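# Transfer an upright row of blocks into the tray

## Task

Carry the row of blocks into the tray so that they end up still standing on edge with their faces against one another, then open the grippers and move both arms away from them.

## Robot and tools

Robot: two arms, left_arm and right_arm, each ending in a two-finger gripper. Everything uses one shared scene frame. Its origin is on the table surface midway between the arms, +x points out across the table, +z points up, and left_arm sits toward +y. The arm names are labels only and say nothing about which side of a camera image an arm appears on. On each gripper, the fingers extend along its own +z axis and close along its own y axis. The reported end_effector_position is the spot between the finger pads, roughly 1 cm behind the tips.

Row format (used by every call that moves an arm): one flat list of 16 numbers covering both arms, even when only one should move. The order is left_arm x, y, z, qw, qx, qy, qz, opening, then right_arm x, y, z, qw, qx, qy, qz, opening. x, y, z are an absolute target position in metres in the scene frame; the quaternion is an absolute target orientation, w first, in the same frame. Opening goes from -1 (closed) to +1 (fully open, 0.094 m). Between those ends, the fingers are driven to the value where grip_measured would read the number sent. To hold something, send an opening a little under its grip_measured: about 0.03 under holds firmly, smaller differences hold more gently. Pads push about 50 to 62 N each at most, less for parts under about 2 mm thick, and can spike briefly on first contact.

execute_actions(actions): a list of up to 15 actions run one after another. Each action is a list of up to 15 rows; each row lasts one control step of 1/30 s, and if fewer than 15 rows are given the final row is repeated until 15 steps have passed. An empty list changes nothing and simply returns the current state and images. A target more than 0.6 m from a gripper's current position along any of its own axes makes that action refused for both arms; if the first action fails this against the last reported state, or any action is malformed, nothing runs at all.

move(target, speed, blocking): target is one 16-number row as above, an absolute pose per arm. Each gripper travels in a straight line toward its pose; both arms finish together, taking 0.5 to 10 s, and stop short if more would be needed. speed is the peak path speed in m/s, 0.002 to 0.5 (default 0.25); turning is capped at twice that value in rad/s. Rotation takes the shorter direction. Paths ignore obstacles and the other arm. Grippers can trail or overshoot the path and exceed speed, mostly with the arm near full stretch. Faster contact hits harder, and aiming further past a contact presses harder. The opening is applied at the start. With blocking=false the result comes after 0.5 s while the arm keeps going; check with wait(0), and use wait or stop before sending anything else. The result adds a "move:" line with the outcome (done, off_target, moving, held, fault), which limits acted, and each gripper's remaining distance to its pose. If only one arm is named, the other finished fine. held: a check blocked its final step. limits=paced: the pose was clipped. limits=held: some steps were blocked on the way, after which the arm may suddenly go much faster.

wait(seconds): 0 to 10; arms keep their last command and any running move continues. stop(): brakes a running move (needs room, more when fast); fingers keep moving. zoom_image(camera, region): camera is cam_high, cam_low, cam_left_wrist or cam_right_wrist; region is [x0, y0, x1, y1] in pixels, origin top-left, at most 504 by 504. All four images are 504x504 and arrive in that order. finished_scene(scene): ends the current scene, passing its number; irreversible, and the goal must then hold.

Controller behaviour: each step the commanded pose is clamped to within 70 mm and 16 degrees of the measured pose, then solved by damped inverse kinematics, preferring position over orientation. A distant target can take several actions, and after an action the arm only continues up to its last clamped pose, so send the remainder next. Arms often settle a centimetre or more off, usually low, and reported positions can be wrong at long reach. "Hand target" lines show the pose each arm is now heading to. A "pose unreachable" line means the clearance check altered or blocked that arm's command. To keep an arm still or keep its orientation, resend the same position and quaternion from the last result before it stopped, rather than re-reading drifted values. An arm blocked by an object keeps pushing until given a new command. Joint ranges (rad): waist -2.618 to 3.054, shoulder 0 to 3.142, elbow 0 to 3.142, wrist pitch -1.571 to 1.571, wrist yaw -1.571 to 1.571, wrist roll -2.094 to 2.094; elbows never fully straighten.

Results: state line `left_arm: …` | `right_arm: …` with pose; grip_measured on the command scale (each may be off by about 1 mm, consistently); the last joint value is opening in metres. FAULT lines mean an arm stopped. Holding loads heats motors: MOTOR HOT from 75 °C, a 10 s stop at 90 °C, and at 100 °C the arm drops its load and falls. Occasional disturbances may tug a held part or shove loose items.

Avoid: knocking or dropping anything off the table (failure), letting blocks tip off their edges or separate, slams and hard pushes, and arms colliding or pressing on each other.

Each tool is called after "Emit:" by a JSON object that holds its "fn" and its "kwargs", one argument or row to a line.

## Session

Emit:
{"fn": "execute_actions", "kwargs": {
  "actions": []
}}

Scene clock: 0.00 s.
left_arm: end_effector_position=(+0.2668, -0.0391, +0.1311) grip_measured=+1.000 end_effector_quat_wxyz=(+0.151, +0.936, +0.125, +0.291) | right_arm: end_effector_position=(+0.4664, -0.2879, +0.2653) grip_measured=+1.000 end_effector_quat_wxyz=(-0.134, +0.740, +0.480, +0.452)
Joint positions: left_arm=[-0.897  1.957  1.591 -0.673 -0.427  1.919  0.094] | right_arm=[-0.56   1.787  1.75  -1.077 -0.904  1.841  0.094]
Joint velocities: left_arm=[ 0.017 -0.002  0.002 -0.037 -0.051  0.022  0.   ] | right_arm=[ 0.002 -0.002  0.002 -0.066  0.037 -0.022  0.   ]
Motor temperatures (°C, as the motors report them): left_arm=[23 21 21 24 22 23] | right_arm=[21 24 20 22 20 22]
Hand target (left_arm): +0.266, -0.038, +0.134; +0.151, +0.937, +0.126, +0.290
Hand target (right_arm): +0.465, -0.286, +0.275; -0.128, +0.732, +0.484, +0.461

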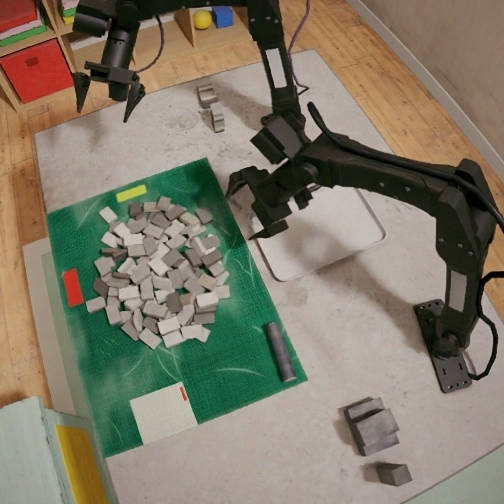

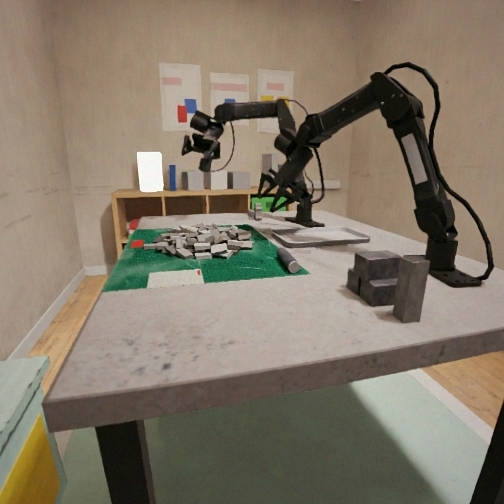

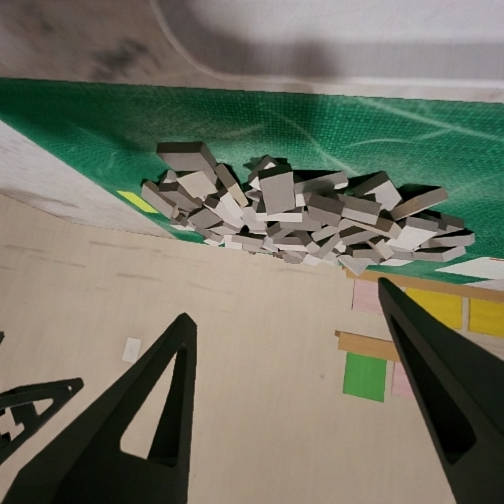

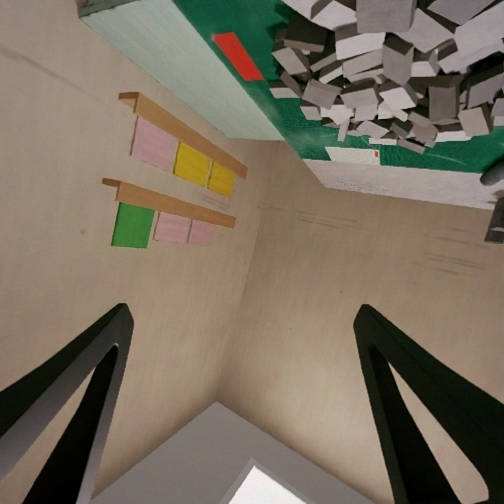

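Emit:
{"fn": "zoom_image", "kwargs": {
  "camera": "cam_high",
  "region": [320, 380, 440, 500]
}}

Emit:
{"fn": "zoom_image", "kwargs": {
  "camera": "cam_low",
  "region": [320, 230, 450, 340]
}}

Emit:
{"fn": "zoom_image", "kwargs": {
  "camera": "cam_high",
  "region": [170, 70, 260, 150]
}}

Region (320, 380, 440, 500) of cam_high's 504x504 image, scaled by 4.200, with more detail than that image has.

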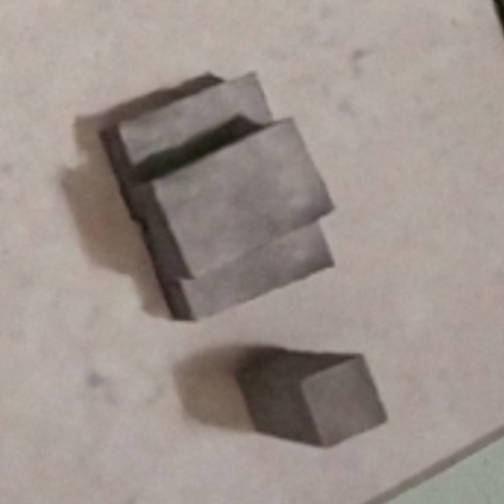

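Region (320, 230, 450, 340) of cam_low's 504x504 image, scaled by 3.877, with more detail than that image has; it fills the top 426 rows of this view, and the rest is white.

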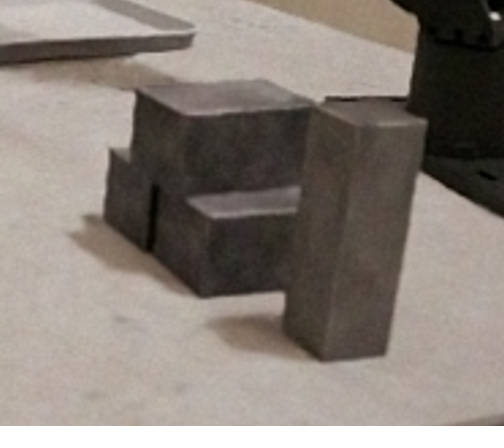

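Region (170, 70, 260, 150) of cam_high's 504x504 image, scaled by 5.600, with more detail than that image has.

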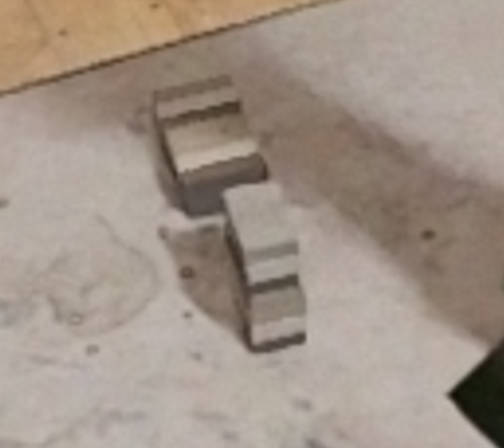

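Emit:
{"fn": "zoom_image", "kwargs": {
  "camera": "cam_high",
  "region": [230, 300, 330, 400]
}}

Emit:
{"fn": "move", "kwargs": {
  "target": [0.2,0.3,0.25,0,1,0,0,1,0.25,-0.3,0.25,0,1,0,0,1]
}}

Region (230, 300, 330, 400) of cam_high's 504x504 image, scaled by 5.040, with more detail than that image has.

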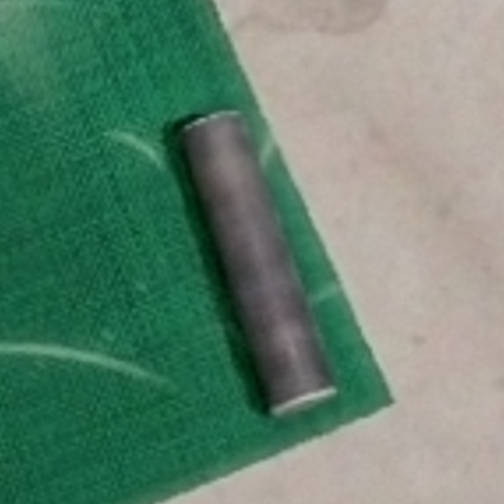

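Scene clock: 10.83 s.
left_arm: end_effector_position=(+0.2118, +0.2938, +0.2486) grip_measured=+1.000 end_effector_quat_wxyz=(-0.053, +0.936, +0.287, +0.197) | right_arm: end_effector_position=(+0.2578, -0.3002, +0.2507) grip_measured=+1.000 end_effector_quat_wxyz=(-0.086, +0.922, +0.293, +0.237)
Joint positions: left_arm=[-0.322  1.352  1.538 -1.547 -0.356  2.085  0.094] | right_arm=[-0.69   1.211  1.418 -1.557 -0.463  2.077  0.094]
Joint velocities: left_arm=[ 0.017 -0.007  0.002 -0.037  0.007 -0.051  0.   ] | right_arm=[ 0.002 -0.002  0.012  0.037  0.037  0.037  0.   ]
Motor temperatures (°C, as the motors report them): left_arm=[23 23 22 24 22 23] | right_arm=[21 25 21 23 20 22]
Hand target (left_arm): +0.203, +0.301, +0.246; -0.070, +0.938, +0.281, +0.191
Hand target (right_arm): +0.250, -0.298, +0.250; -0.089, +0.926, +0.284, +0.234
Off the commanded pose (left_arm): 0.013 m, 41 deg; orientation clipped at the last step of the last action.
Off the commanded pose (right_arm): 0.008 m, 45 deg; orientation clipped at the last step of the last action.
joint sent to its limit (left arm) — the command would take joint 4 (wrist pitch) past its lower limit and joint 6 (wrist roll) past its upper limit, so those joints were sent only as far as their limits.
joint sent to its limit (right arm) — the command would take joint 4 (wrist pitch) past its lower limit and joint 6 (wrist roll) past its upper limit, so those joints were sent only as far as their limits.
move: off_target (left_arm, right_arm); limits=paced

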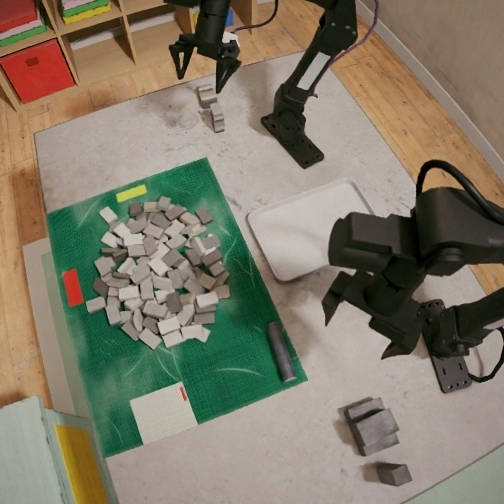

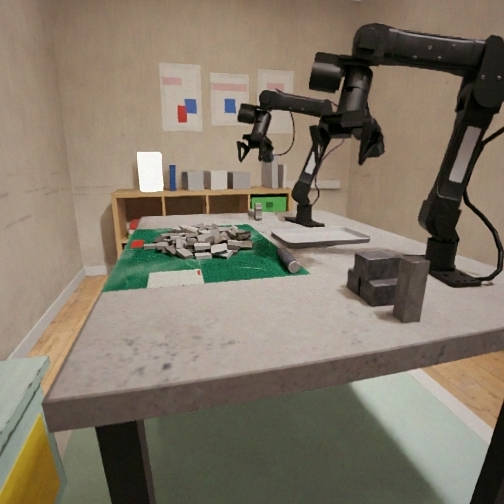

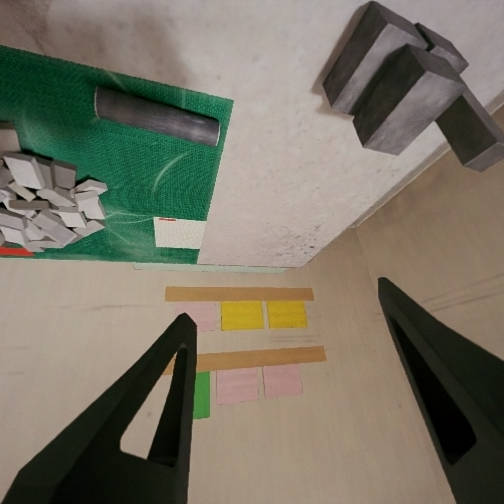

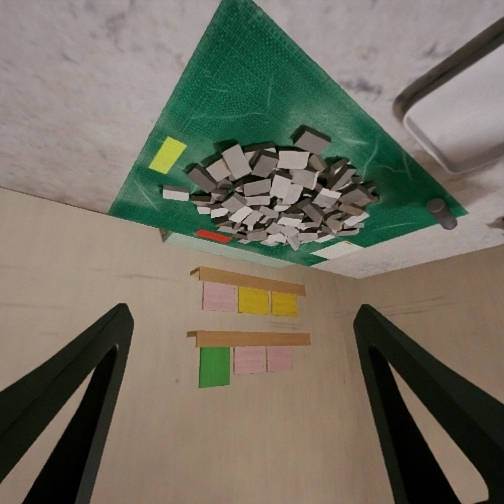

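Emit:
{"fn": "move", "kwargs": {
  "target": [0.15,0.35,0.2,0,0.2,0.98,0,1,0.12,-0.45,0.17,0,0,1,0,1]
}}

Emit:
{"fn": "zoom_image", "kwargs": {
  "camera": "cam_low",
  "region": [225, 180, 295, 240]
}}

Scene clock: 22.47 s.
left_arm: end_effector_position=(+0.1600, +0.3510, +0.1986) grip_measured=+1.000 end_effector_quat_wxyz=(+0.044, +0.210, +0.976, +0.020) | right_arm: end_effector_position=(+0.1194, -0.4456, +0.1731) grip_measured=+1.000 end_effector_quat_wxyz=(-0.002, +0.002, +1.000, +0.008)
Joint positions: left_arm=[ 0.133  1.216  1.298 -1.56  -0.025  0.38   0.094] | right_arm=[-1.333  1.293  1.248 -1.543 -0.002 -1.142  0.094]
Joint velocities: left_arm=[ 0.002 -0.002  0.012 -0.007  0.007 -0.022  0.   ] | right_arm=[ 0.012  0.012  0.012 -0.081 -0.037  0.022  0.   ]
Motor temperatures (°C, as the motors report them): left_arm=[23 23 22 24 22 23] | right_arm=[21 24 21 23 20 22]
Hand target (left_arm): +0.151, +0.350, +0.198; +0.041, +0.201, +0.979, +0.010
Hand target (right_arm): +0.118, -0.447, +0.171; -0.001, -0.001, +1.000, +0.004
Off the commanded pose (left_arm): 0.010 m, 6 deg.
Off the commanded pose (right_arm): 0.005 m, 1 deg.
joint sent to its limit (left arm) — the command would take joint 4 (wrist pitch) past its lower limit, so that joint was sent only as far as its limit.
move: off_target (left_arm); limits=paced

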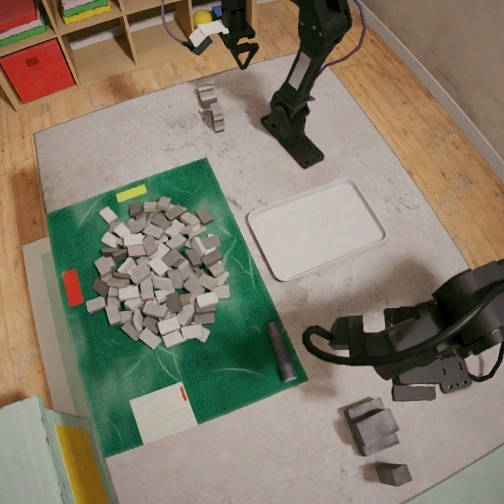

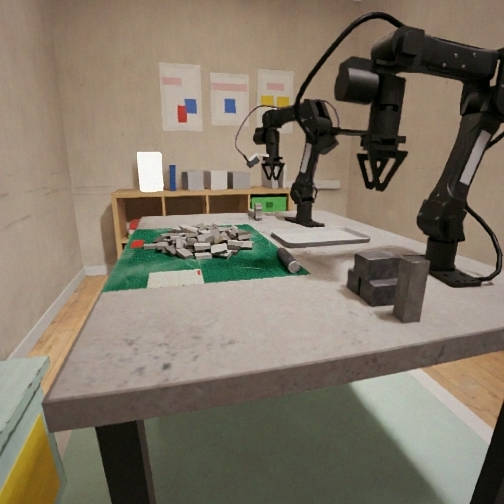

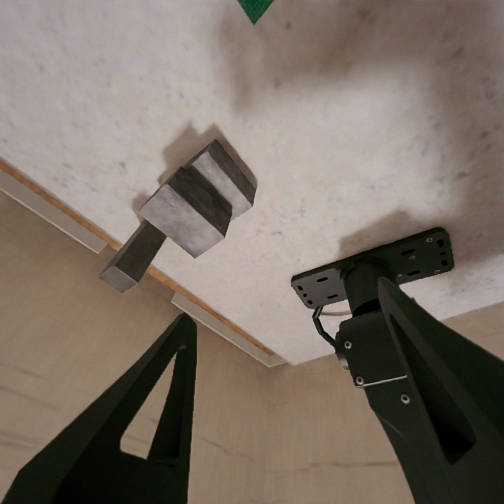

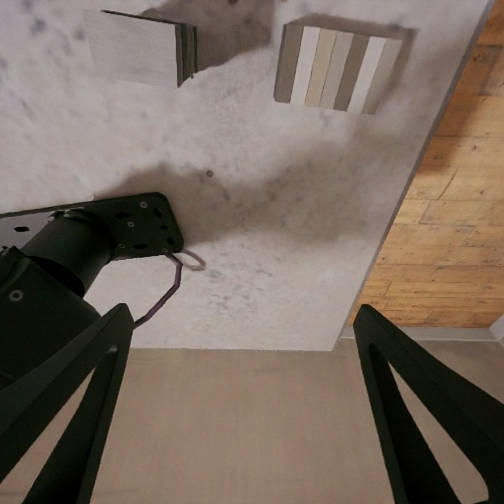

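Region (225, 180, 295, 240) of cam_low's 504x504 image, scaled by 7.200, with more detail than that image has; it fills the top 432 rows of this view, and the rest is white.

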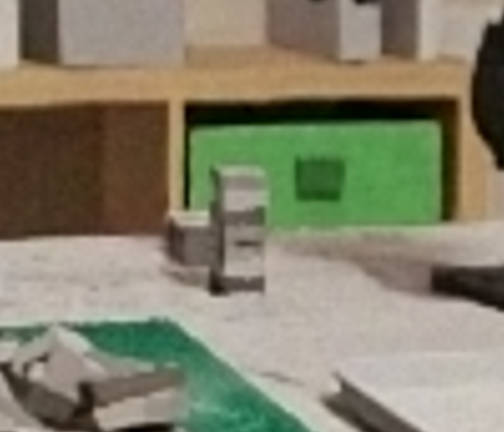

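Emit:
{"fn": "move", "kwargs": {
  "target": [0.16,0.351,0.1986,0.044,0.21,0.976,0.02,1,0.2,-0.5,0.12,0,0,1,0,1]
}}

Scene clock: 27.67 s.
left_arm: end_effector_position=(+0.1600, +0.3509, +0.1986) grip_measured=+1.000 end_effector_quat_wxyz=(+0.044, +0.210, +0.977, +0.020) | right_arm: end_effector_position=(+0.1897, -0.4902, +0.1120) grip_measured=+1.000 end_effector_quat_wxyz=(-0.015, -0.002, +1.000, +0.022)
Joint positions: left_arm=[ 0.133  1.216  1.298 -1.56  -0.024  0.378  0.094] | right_arm=[-1.159  1.595  1.266 -1.294 -0.    -0.976  0.094]
Joint velocities: left_arm=[-0.002  0.032 -0.007 -0.022  0.037  0.066  0.   ] | right_arm=[ 0.007 -0.017 -0.002 -0.022 -0.066  0.037  0.   ]
Motor temperatures (°C, as the motors report them): left_arm=[23 23 22 24 22 23] | right_arm=[21 24 21 23 20 22]
Hand target (left_arm): +0.160, +0.351, +0.199; +0.044, +0.210, +0.976, +0.020
Hand target (right_arm): +0.199, -0.501, +0.120; -0.000, -0.000, +1.000, -0.000
Off the commanded pose (left_arm): 0.000 m, 0 deg.
Off the commanded pose (right_arm): 0.016 m, 3 deg.
move: off_target (right_arm)

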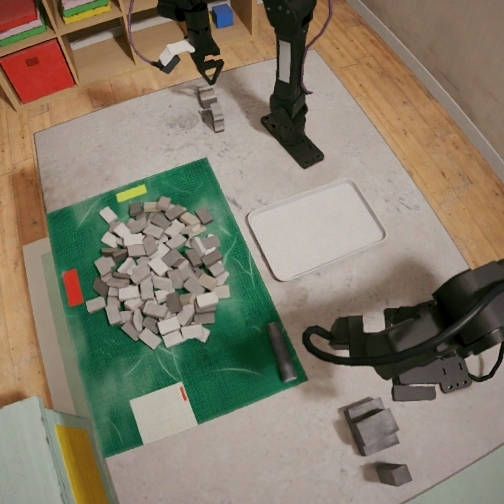

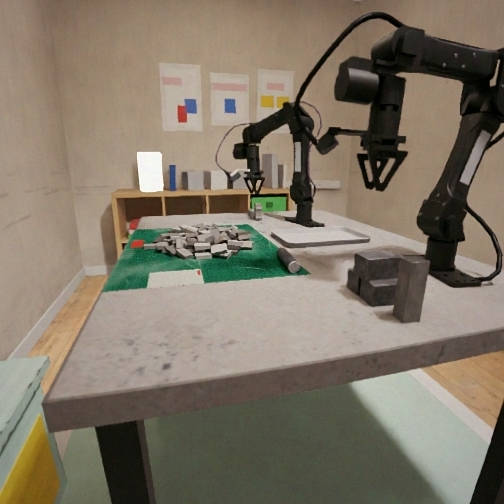

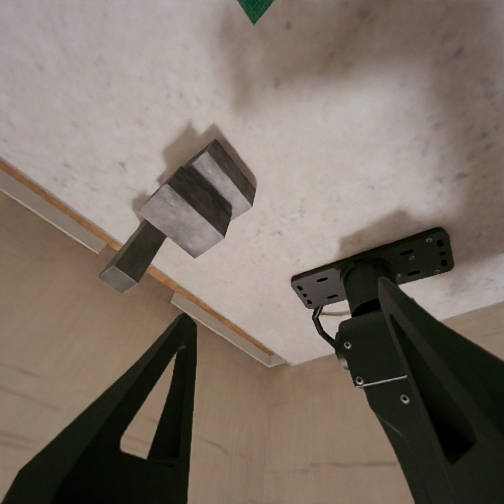

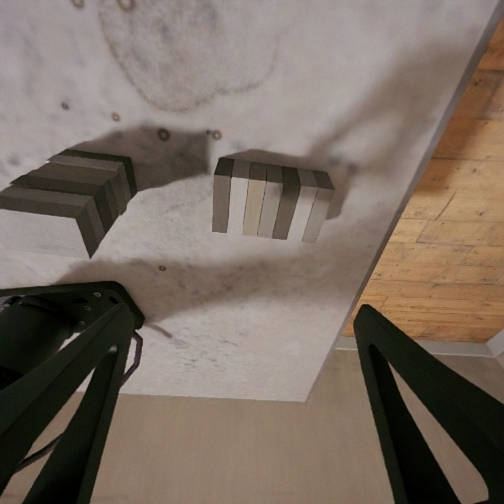

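Emit:
{"fn": "move", "kwargs": {
  "target": [0.16,0.351,0.1986,0.044,0.21,0.976,0.02,1,0.215,-0.515,0.075,0,0.044,0.999,0,1],
  "speed": 0.1
}}

Scene clock: 35.83 s.
left_arm: end_effector_position=(+0.1600, +0.3509, +0.1986) grip_measured=+1.000 end_effector_quat_wxyz=(+0.044, +0.210, +0.977, +0.020) | right_arm: end_effector_position=(+0.2123, -0.5159, +0.0795) grip_measured=+1.000 end_effector_quat_wxyz=(-0.001, +0.042, +0.999, +0.001)
Joint positions: left_arm=[ 0.133  1.216  1.298 -1.56  -0.024  0.378  0.094] | right_arm=[-1.145  1.695  1.245 -1.123 -0.    -0.872  0.094]
Joint velocities: left_arm=[-0.007 -0.002 -0.002  0.007  0.022 -0.066  0.   ] | right_arm=[-0.002  0.002 -0.007 -0.037  0.022 -0.051  0.   ]
Motor temperatures (°C, as the motors report them): left_arm=[23 22 22 24 22 23] | right_arm=[21 25 22 23 20 22]
Hand target (left_arm): +0.160, +0.351, +0.199; +0.044, +0.210, +0.976, +0.020
Hand target (right_arm): +0.214, -0.515, +0.075; -0.000, +0.044, +0.999, -0.000
Off the commanded pose (left_arm): 0.000 m, 0 deg.
Off the commanded pose (right_arm): 0.005 m, 0 deg.
move: done

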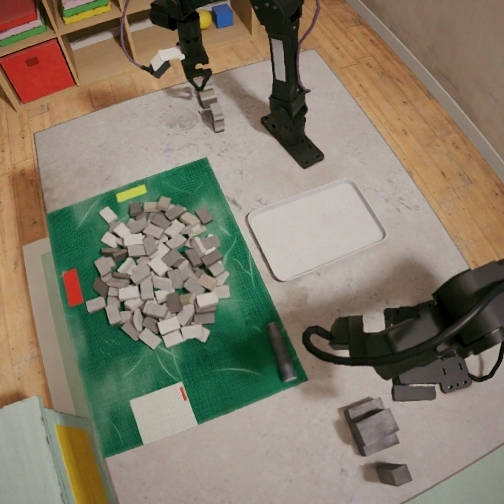

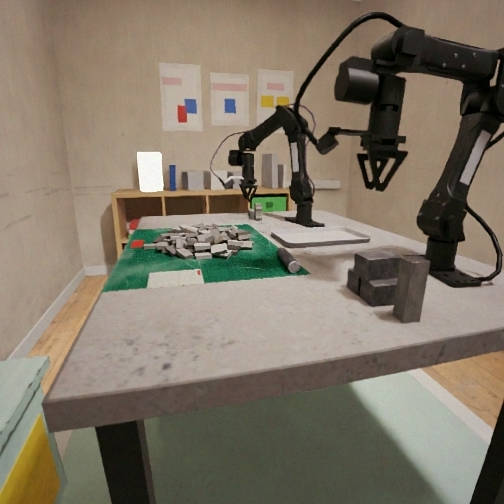

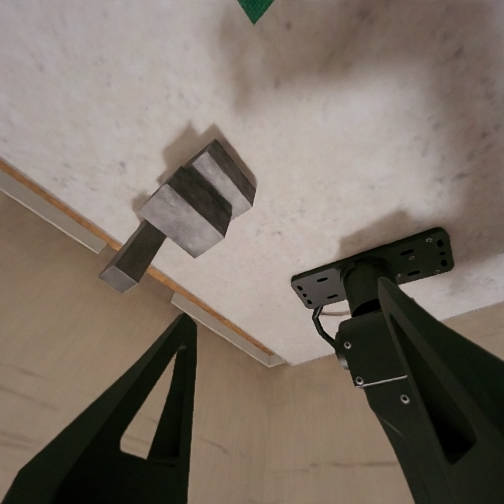

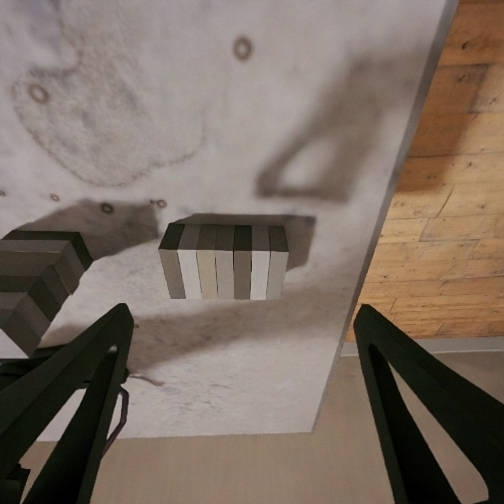

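Emit:
{"fn": "move", "kwargs": {
  "target": [0.16,0.351,0.1986,0.044,0.21,0.976,0.02,1,0.213,-0.507,0.045,0,0.044,0.999,0,1],
  "speed": 0.06
}}

Scene clock: 41.30 s.
left_arm: end_effector_position=(+0.1600, +0.3509, +0.1986) grip_measured=+1.000 end_effector_quat_wxyz=(+0.044, +0.210, +0.977, +0.020) | right_arm: end_effector_position=(+0.2116, -0.5084, +0.0509) grip_measured=+1.000 end_effector_quat_wxyz=(+0.001, +0.043, +0.999, -0.001)
Joint positions: left_arm=[ 0.133  1.216  1.298 -1.56  -0.024  0.378  0.094] | right_arm=[-1.132  1.695  1.128 -1.    -0.    -0.859  0.094]
Joint velocities: left_arm=[ 0.002  0.007  0.002 -0.037 -0.007 -0.007  0.   ] | right_arm=[ 0.012 -0.002 -0.002 -0.022  0.066 -0.007  0.   ]
Motor temperatures (°C, as the motors report them): left_arm=[23 22 22 24 22 23] | right_arm=[21 25 21 23 20 22]
Hand target (left_arm): +0.160, +0.351, +0.199; +0.044, +0.210, +0.976, +0.020
Hand target (right_arm): +0.213, -0.507, +0.045; -0.000, +0.044, +0.999, +0.000
Off the commanded pose (left_arm): 0.000 m, 0 deg.
Off the commanded pose (right_arm): 0.006 m, 0 deg.
move: done

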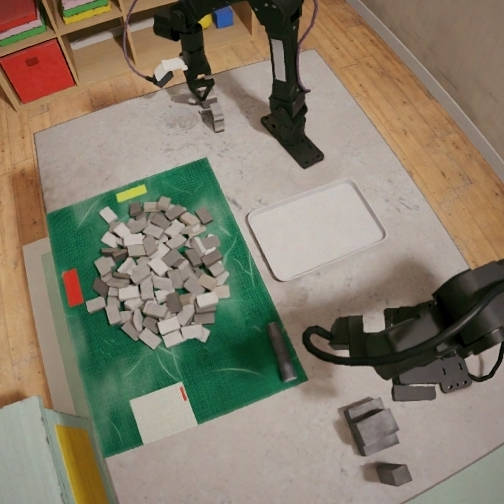

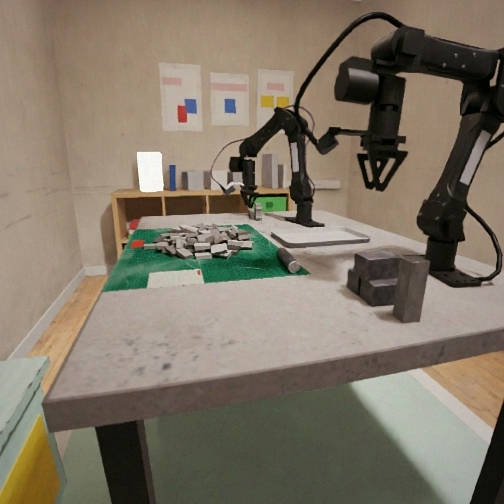

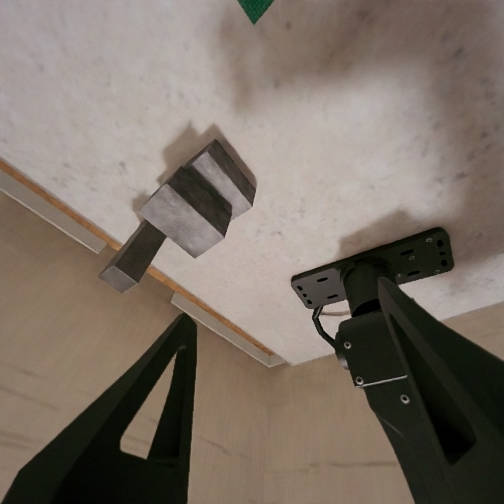

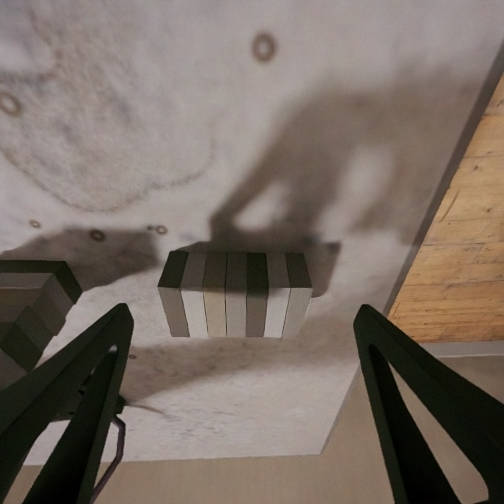

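Emit:
{"fn": "move", "kwargs": {
  "target": [0.16,0.351,0.1986,0.044,0.21,0.976,0.02,1,0.202,-0.506,0.016,0,0.044,0.999,0,1],
  "speed": 0.04
}}

Scene clock: 45.33 s.
left_arm: end_effector_position=(+0.1600, +0.3509, +0.1986) grip_measured=+1.000 end_effector_quat_wxyz=(+0.044, +0.210, +0.977, +0.020) | right_arm: end_effector_position=(+0.2042, -0.5051, +0.0214) grip_measured=+1.000 end_effector_quat_wxyz=(+0.001, +0.045, +0.999, -0.000)
Joint positions: left_arm=[ 0.133  1.216  1.298 -1.56  -0.024  0.378  0.094] | right_arm=[-1.146  1.715  1.024 -0.878 -0.    -0.868  0.094]
Joint velocities: left_arm=[-0.002 -0.002  0.007  0.022  0.022  0.007  0.   ] | right_arm=[ 0.002 -0.017  0.002 -0.037 -0.037 -0.022  0.   ]
Motor temperatures (°C, as the motors report them): left_arm=[23 22 22 24 22 23] | right_arm=[21 25 21 23 20 22]
Hand target (left_arm): +0.160, +0.351, +0.199; +0.044, +0.210, +0.976, +0.020
Hand target (right_arm): +0.202, -0.506, +0.016; -0.000, +0.044, +0.999, +0.000
Off the commanded pose (left_arm): 0.000 m, 0 deg.
Off the commanded pose (right_arm): 0.006 m, 0 deg.
move: done

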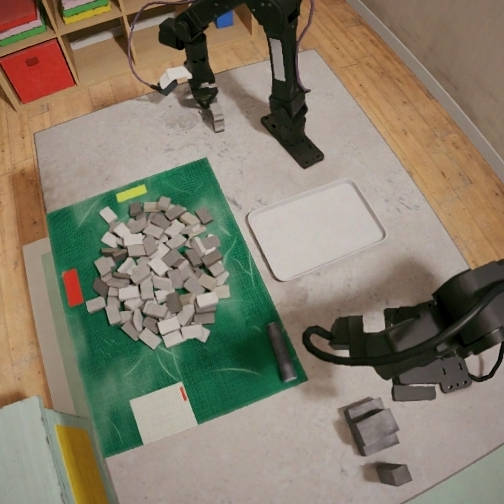

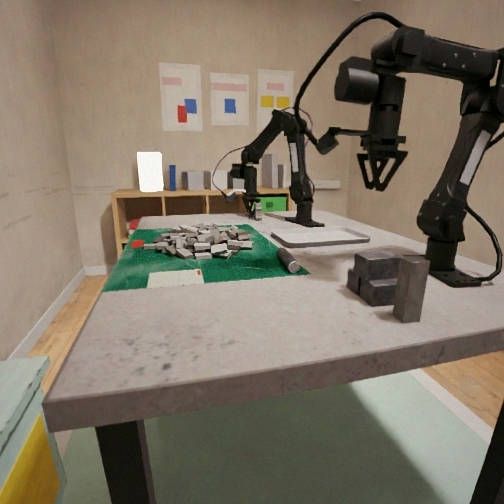

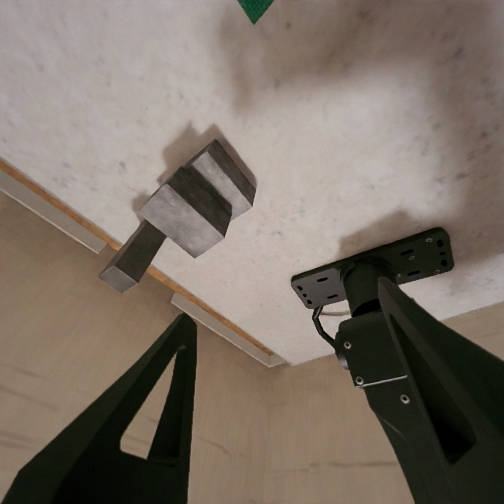

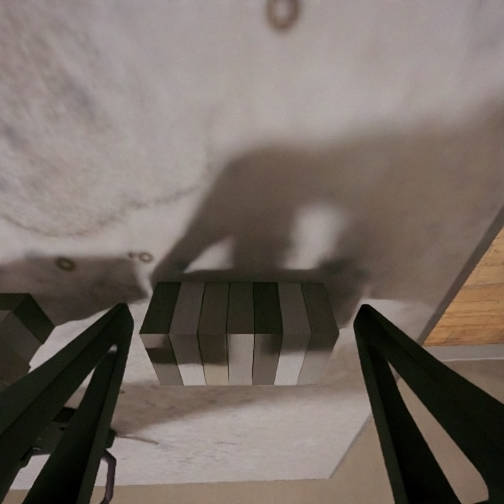

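Emit:
{"fn": "move", "kwargs": {
  "target": [0.16,0.351,0.1986,0.044,0.21,0.976,0.02,1,0.189,-0.507,0.012,0,0.044,0.999,0,1],
  "speed": 0.04
}}

Emit:
{"fn": "move", "kwargs": {
  "target": [0.16,0.351,0.1986,0.044,0.21,0.976,0.02,1,0.189,-0.507,0.012,0,0.044,0.999,0,0.3],
  "speed": 0.04
}}

Scene clock: 49.87 s.
left_arm: end_effector_position=(+0.1600, +0.3509, +0.1986) grip_measured=+1.000 end_effector_quat_wxyz=(+0.044, +0.210, +0.977, +0.020) | right_arm: end_effector_position=(+0.1904, -0.5053, +0.0138) grip_measured=+1.000 end_effector_quat_wxyz=(-0.004, +0.047, +0.999, +0.006)
Joint positions: left_arm=[ 0.133  1.216  1.298 -1.56  -0.024  0.378  0.094] | right_arm=[-1.187  1.715  0.99  -0.859 -0.    -0.906  0.094]
Joint velocities: left_arm=[-0.017  0.007 -0.002  0.007 -0.066 -0.007  0.   ] | right_arm=[ 0.012  0.007 -0.012 -0.007  0.022 -0.066  0.   ]
Motor temperatures (°C, as the motors report them): left_arm=[23 22 22 24 22 23] | right_arm=[21 25 21 23 20 22]
Hand target (left_arm): +0.160, +0.351, +0.199; +0.044, +0.210, +0.976, +0.020
Hand target (right_arm): +0.189, -0.507, +0.012; -0.000, +0.044, +0.999, +0.000
Off the commanded pose (left_arm): 0.000 m, 0 deg.
Off the commanded pose (right_arm): 0.003 m, 1 deg.
move: done

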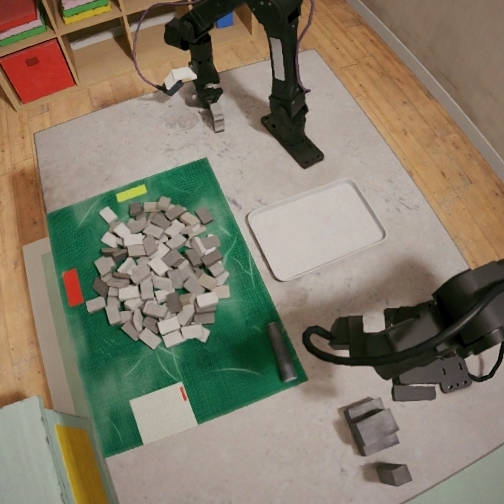

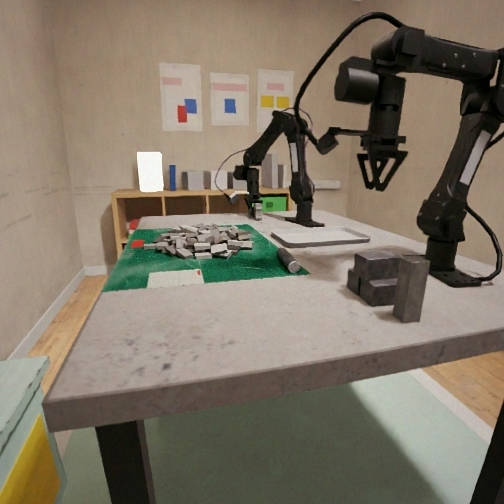

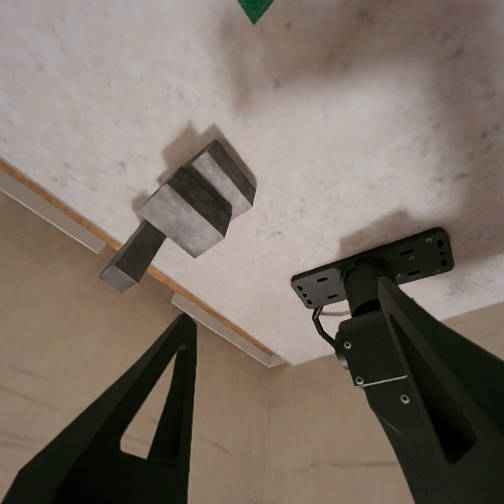

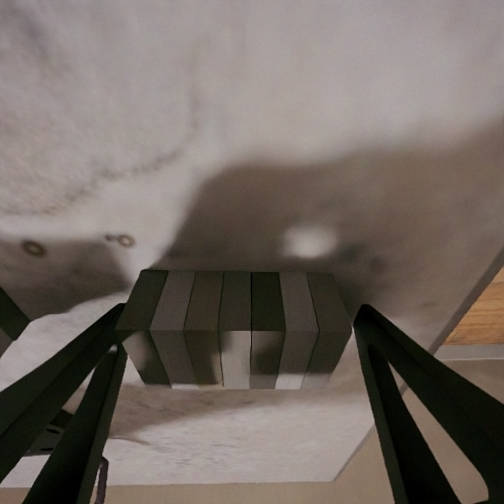

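Scene clock: 50.57 s.
left_arm: end_effector_position=(+0.1600, +0.3509, +0.1986) grip_measured=+1.000 end_effector_quat_wxyz=(+0.044, +0.210, +0.977, +0.020) | right_arm: end_effector_position=(+0.1904, -0.5045, +0.0138) grip_measured=+0.469 end_effector_quat_wxyz=(-0.004, +0.046, +0.999, +0.007)
Joint positions: left_arm=[ 0.133  1.216  1.298 -1.56  -0.024  0.378  0.094] | right_arm=[-1.187  1.715  0.99  -0.862 -0.002 -0.907  0.069]
Joint velocities: left_arm=[ 0.002  0.002 -0.012 -0.066 -0.081 -0.051  0.   ] | right_arm=[ 0.002  0.007 -0.002 -0.022 -0.066  0.007 -0.   ]
Motor temperatures (°C, as the motors report them): left_arm=[23 22 22 24 22 23] | right_arm=[21 25 21 23 20 22]
Hand target (left_arm): +0.160, +0.351, +0.199; +0.044, +0.210, +0.976, +0.020
Hand target (right_arm): +0.189, -0.507, +0.012; -0.000, +0.044, +0.999, +0.000
Off the commanded pose (left_arm): 0.000 m, 0 deg.
Off the commanded pose (right_arm): 0.003 m, 1 deg.
move: done

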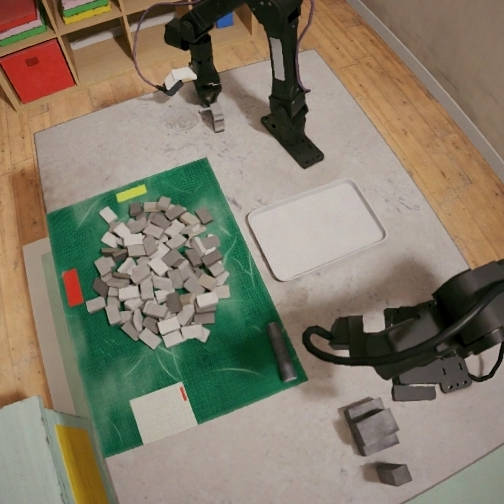

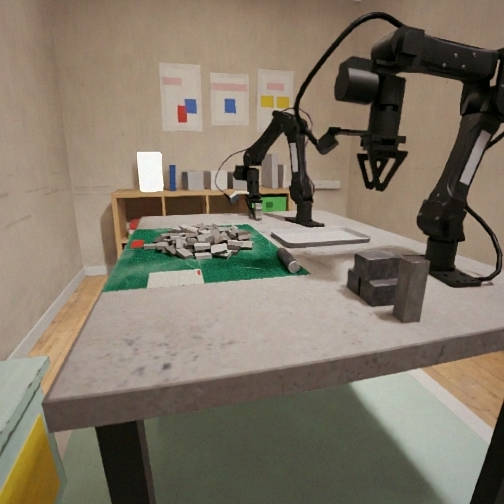

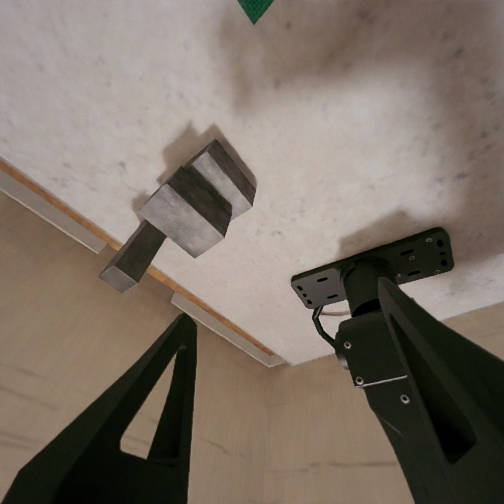

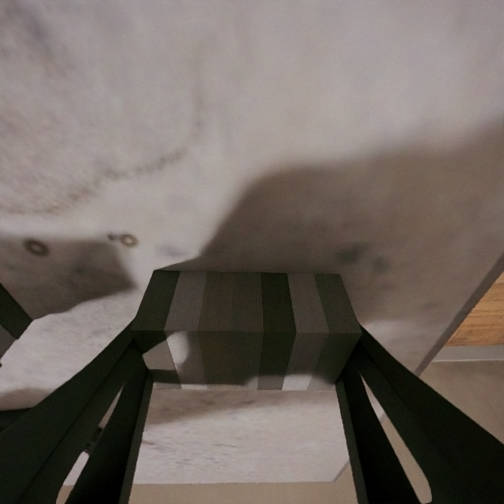

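Emit:
{"fn": "move", "kwargs": {
  "target": [0.16,0.351,0.1986,0.044,0.21,0.976,0.02,1,0.195,-0.507,0.16,0,0.044,0.999,0,0.3],
  "speed": 0.12
}}

Emit:
{"fn": "move", "kwargs": {
  "target": [0.16,0.351,0.1986,0.044,0.21,0.976,0.02,1,0.27,-0.3,0.16,0,0.044,0.999,0,0.3],
  "speed": 0.15
}}

Emit:
{"fn": "move", "kwargs": {
  "target": [0.16,0.351,0.1986,0.044,0.21,0.976,0.02,1,0.16,-0.06,0.09,0,0.044,0.999,0,0.3],
  "speed": 0.15
}}

Scene clock: 59.63 s.
left_arm: end_effector_position=(+0.1600, +0.3509, +0.1986) grip_measured=+1.000 end_effector_quat_wxyz=(+0.044, +0.210, +0.977, +0.020) | right_arm: end_effector_position=(+0.1908, -0.5052, +0.1354) grip_measured=+0.469 end_effector_quat_wxyz=(-0.017, +0.046, +0.998, +0.026)
Joint positions: left_arm=[ 0.133  1.216  1.298 -1.56  -0.024  0.378  0.094] | right_arm=[-1.187  1.652  1.418 -1.4   -0.002 -0.907  0.069]
Joint velocities: left_arm=[ 0.007 -0.002  0.007 -0.051 -0.051  0.051  0.   ] | right_arm=[ 0.002  0.007 -0.012  0.007  0.007 -0.007 -0.001]
Motor temperatures (°C, as the motors report them): left_arm=[23 22 22 24 22 23] | right_arm=[21 25 21 23 20 22]
Hand target (left_arm): +0.160, +0.351, +0.199; +0.044, +0.210, +0.976, +0.020
Hand target (right_arm): +0.195, -0.507, +0.159; +0.000, +0.044, +0.999, -0.000
Off the commanded pose (left_arm): 0.000 m, 0 deg.
Off the commanded pose (right_arm): 0.025 m, 4 deg.
move: off_target (right_arm)

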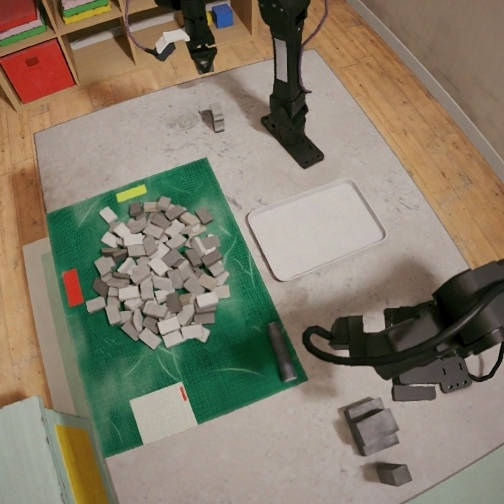

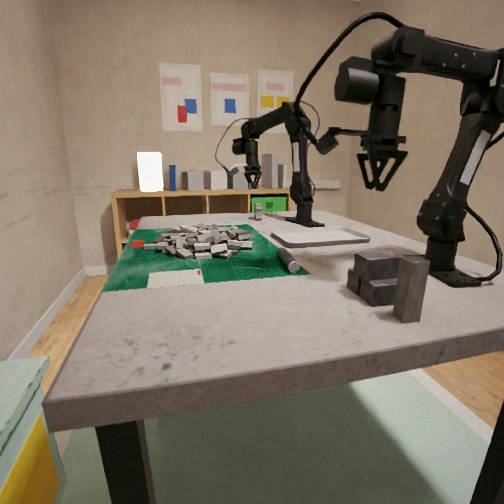

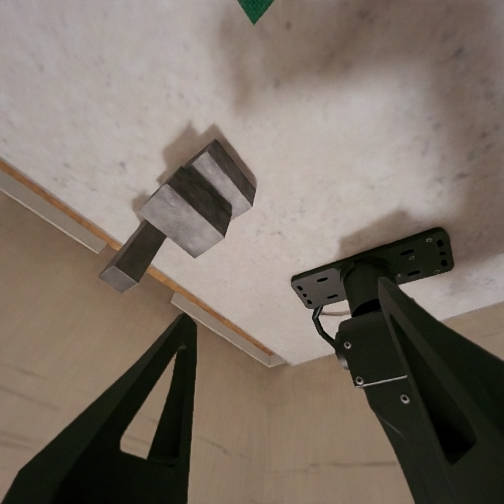

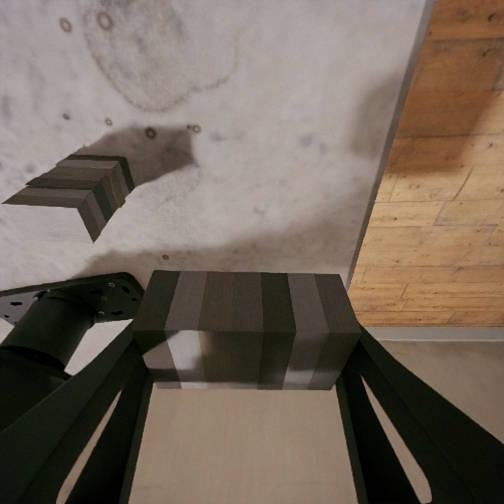

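Scene clock: 61.73 s.
left_arm: end_effector_position=(+0.1600, +0.3509, +0.1986) grip_measured=+1.000 end_effector_quat_wxyz=(+0.044, +0.210, +0.977, +0.020) | right_arm: end_effector_position=(+0.2682, -0.3016, +0.1422) grip_measured=+0.469 end_effector_quat_wxyz=(-0.024, +0.041, +0.999, +0.004)
Joint positions: left_arm=[ 0.133  1.216  1.298 -1.56  -0.024  0.378  0.094] | right_arm=[-0.322  1.46   1.256 -1.416 -0.004 -0.053  0.069]
Joint velocities: left_arm=[-0.012  0.002 -0.012  0.022 -0.022  0.037  0.   ] | right_arm=[ 0.002 -0.017 -0.012 -0.11  -0.11  -0.037  0.   ]
Motor temperatures (°C, as the motors report them): left_arm=[23 22 22 24 22 23] | right_arm=[21 25 21 23 20 22]
Hand target (left_arm): +0.160, +0.351, +0.199; +0.044, +0.210, +0.976, +0.020
Hand target (right_arm): +0.272, -0.302, +0.159; -0.000, +0.044, +0.999, -0.002
Off the commanded pose (left_arm): 0.000 m, 0 deg.
Off the commanded pose (right_arm): 0.018 m, 3 deg.
move: off_target (right_arm)

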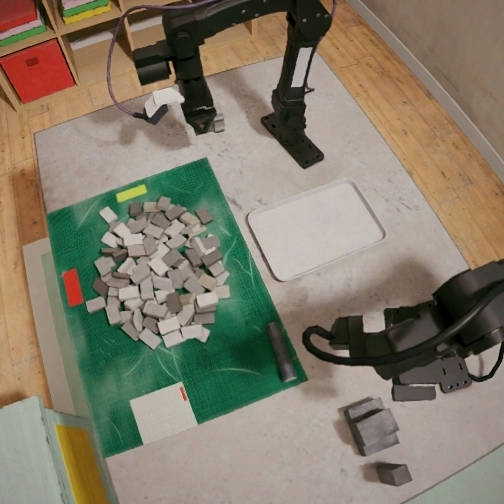

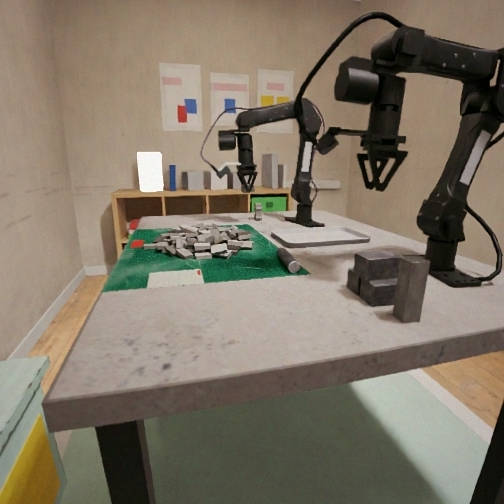

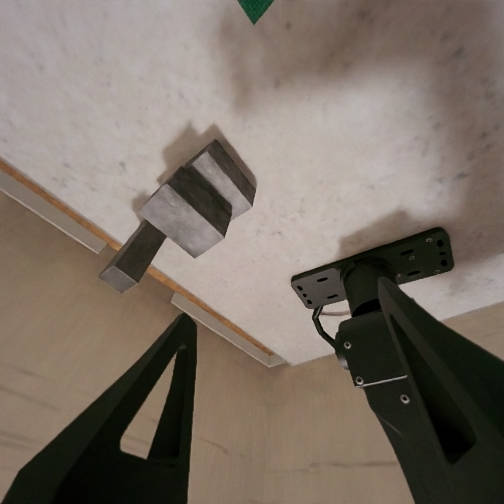

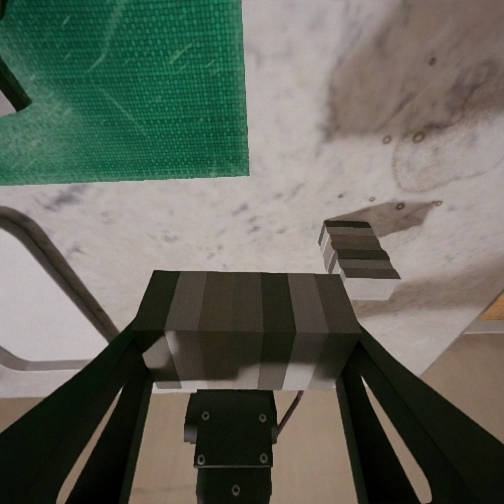

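Scene clock: 64.10 s.
left_arm: end_effector_position=(+0.1600, +0.3509, +0.1986) grip_measured=+1.000 end_effector_quat_wxyz=(+0.044, +0.210, +0.977, +0.020) | right_arm: end_effector_position=(+0.1531, -0.0765, +0.0754) grip_measured=+0.469 end_effector_quat_wxyz=(-0.020, +0.040, +0.999, -0.029)
Joint positions: left_arm=[ 0.133  1.216  1.298 -1.56  -0.024  0.378  0.094] | right_arm=[ 0.847  1.49   1.015 -1.166 -0.008  1.115  0.069]
Joint velocities: left_arm=[-0.012 -0.007  0.002  0.007  0.037 -0.051  0.   ] | right_arm=[-0.002 -0.002  0.007  0.007 -0.022  0.037  0.   ]
Motor temperatures (°C, as the motors report them): left_arm=[23 22 22 24 22 23] | right_arm=[21 25 21 23 20 22]
Hand target (left_arm): +0.160, +0.351, +0.199; +0.044, +0.210, +0.976, +0.020
Hand target (right_arm): +0.164, -0.061, +0.090; +0.003, +0.044, +0.999, -0.002
Off the commanded pose (left_arm): 0.000 m, 0 deg.
Off the commanded pose (right_arm): 0.023 m, 4 deg.
move: off_target (right_arm)

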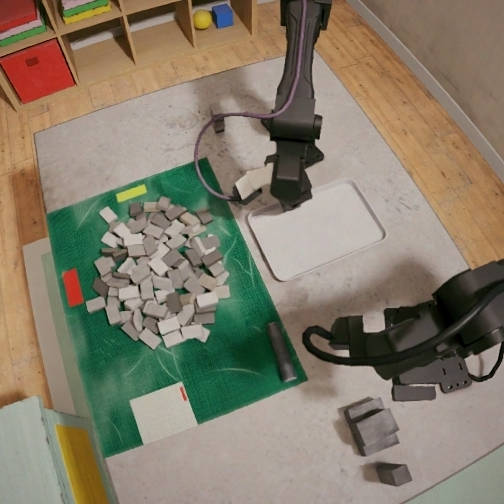

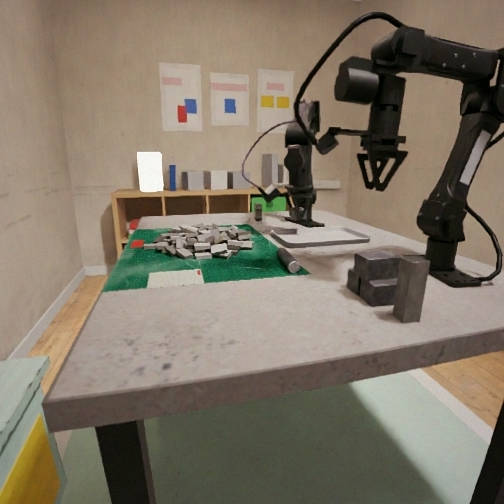

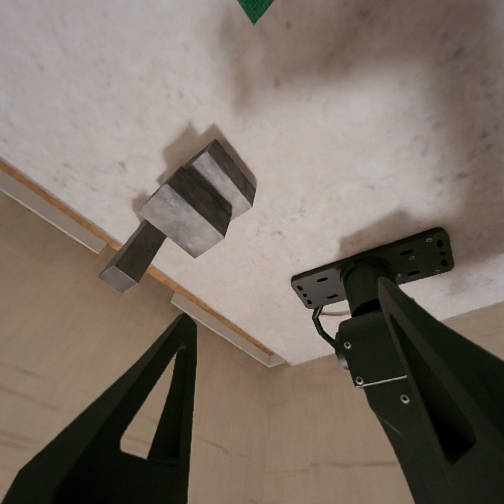

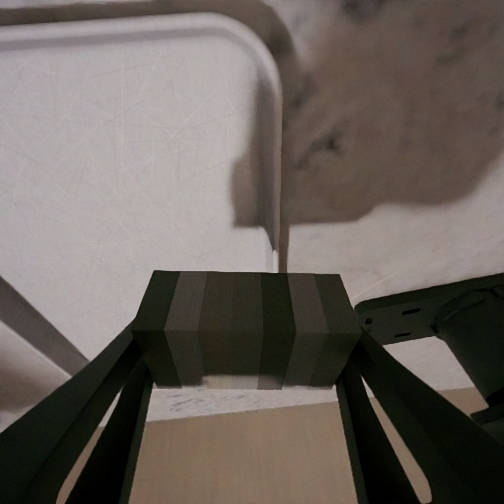

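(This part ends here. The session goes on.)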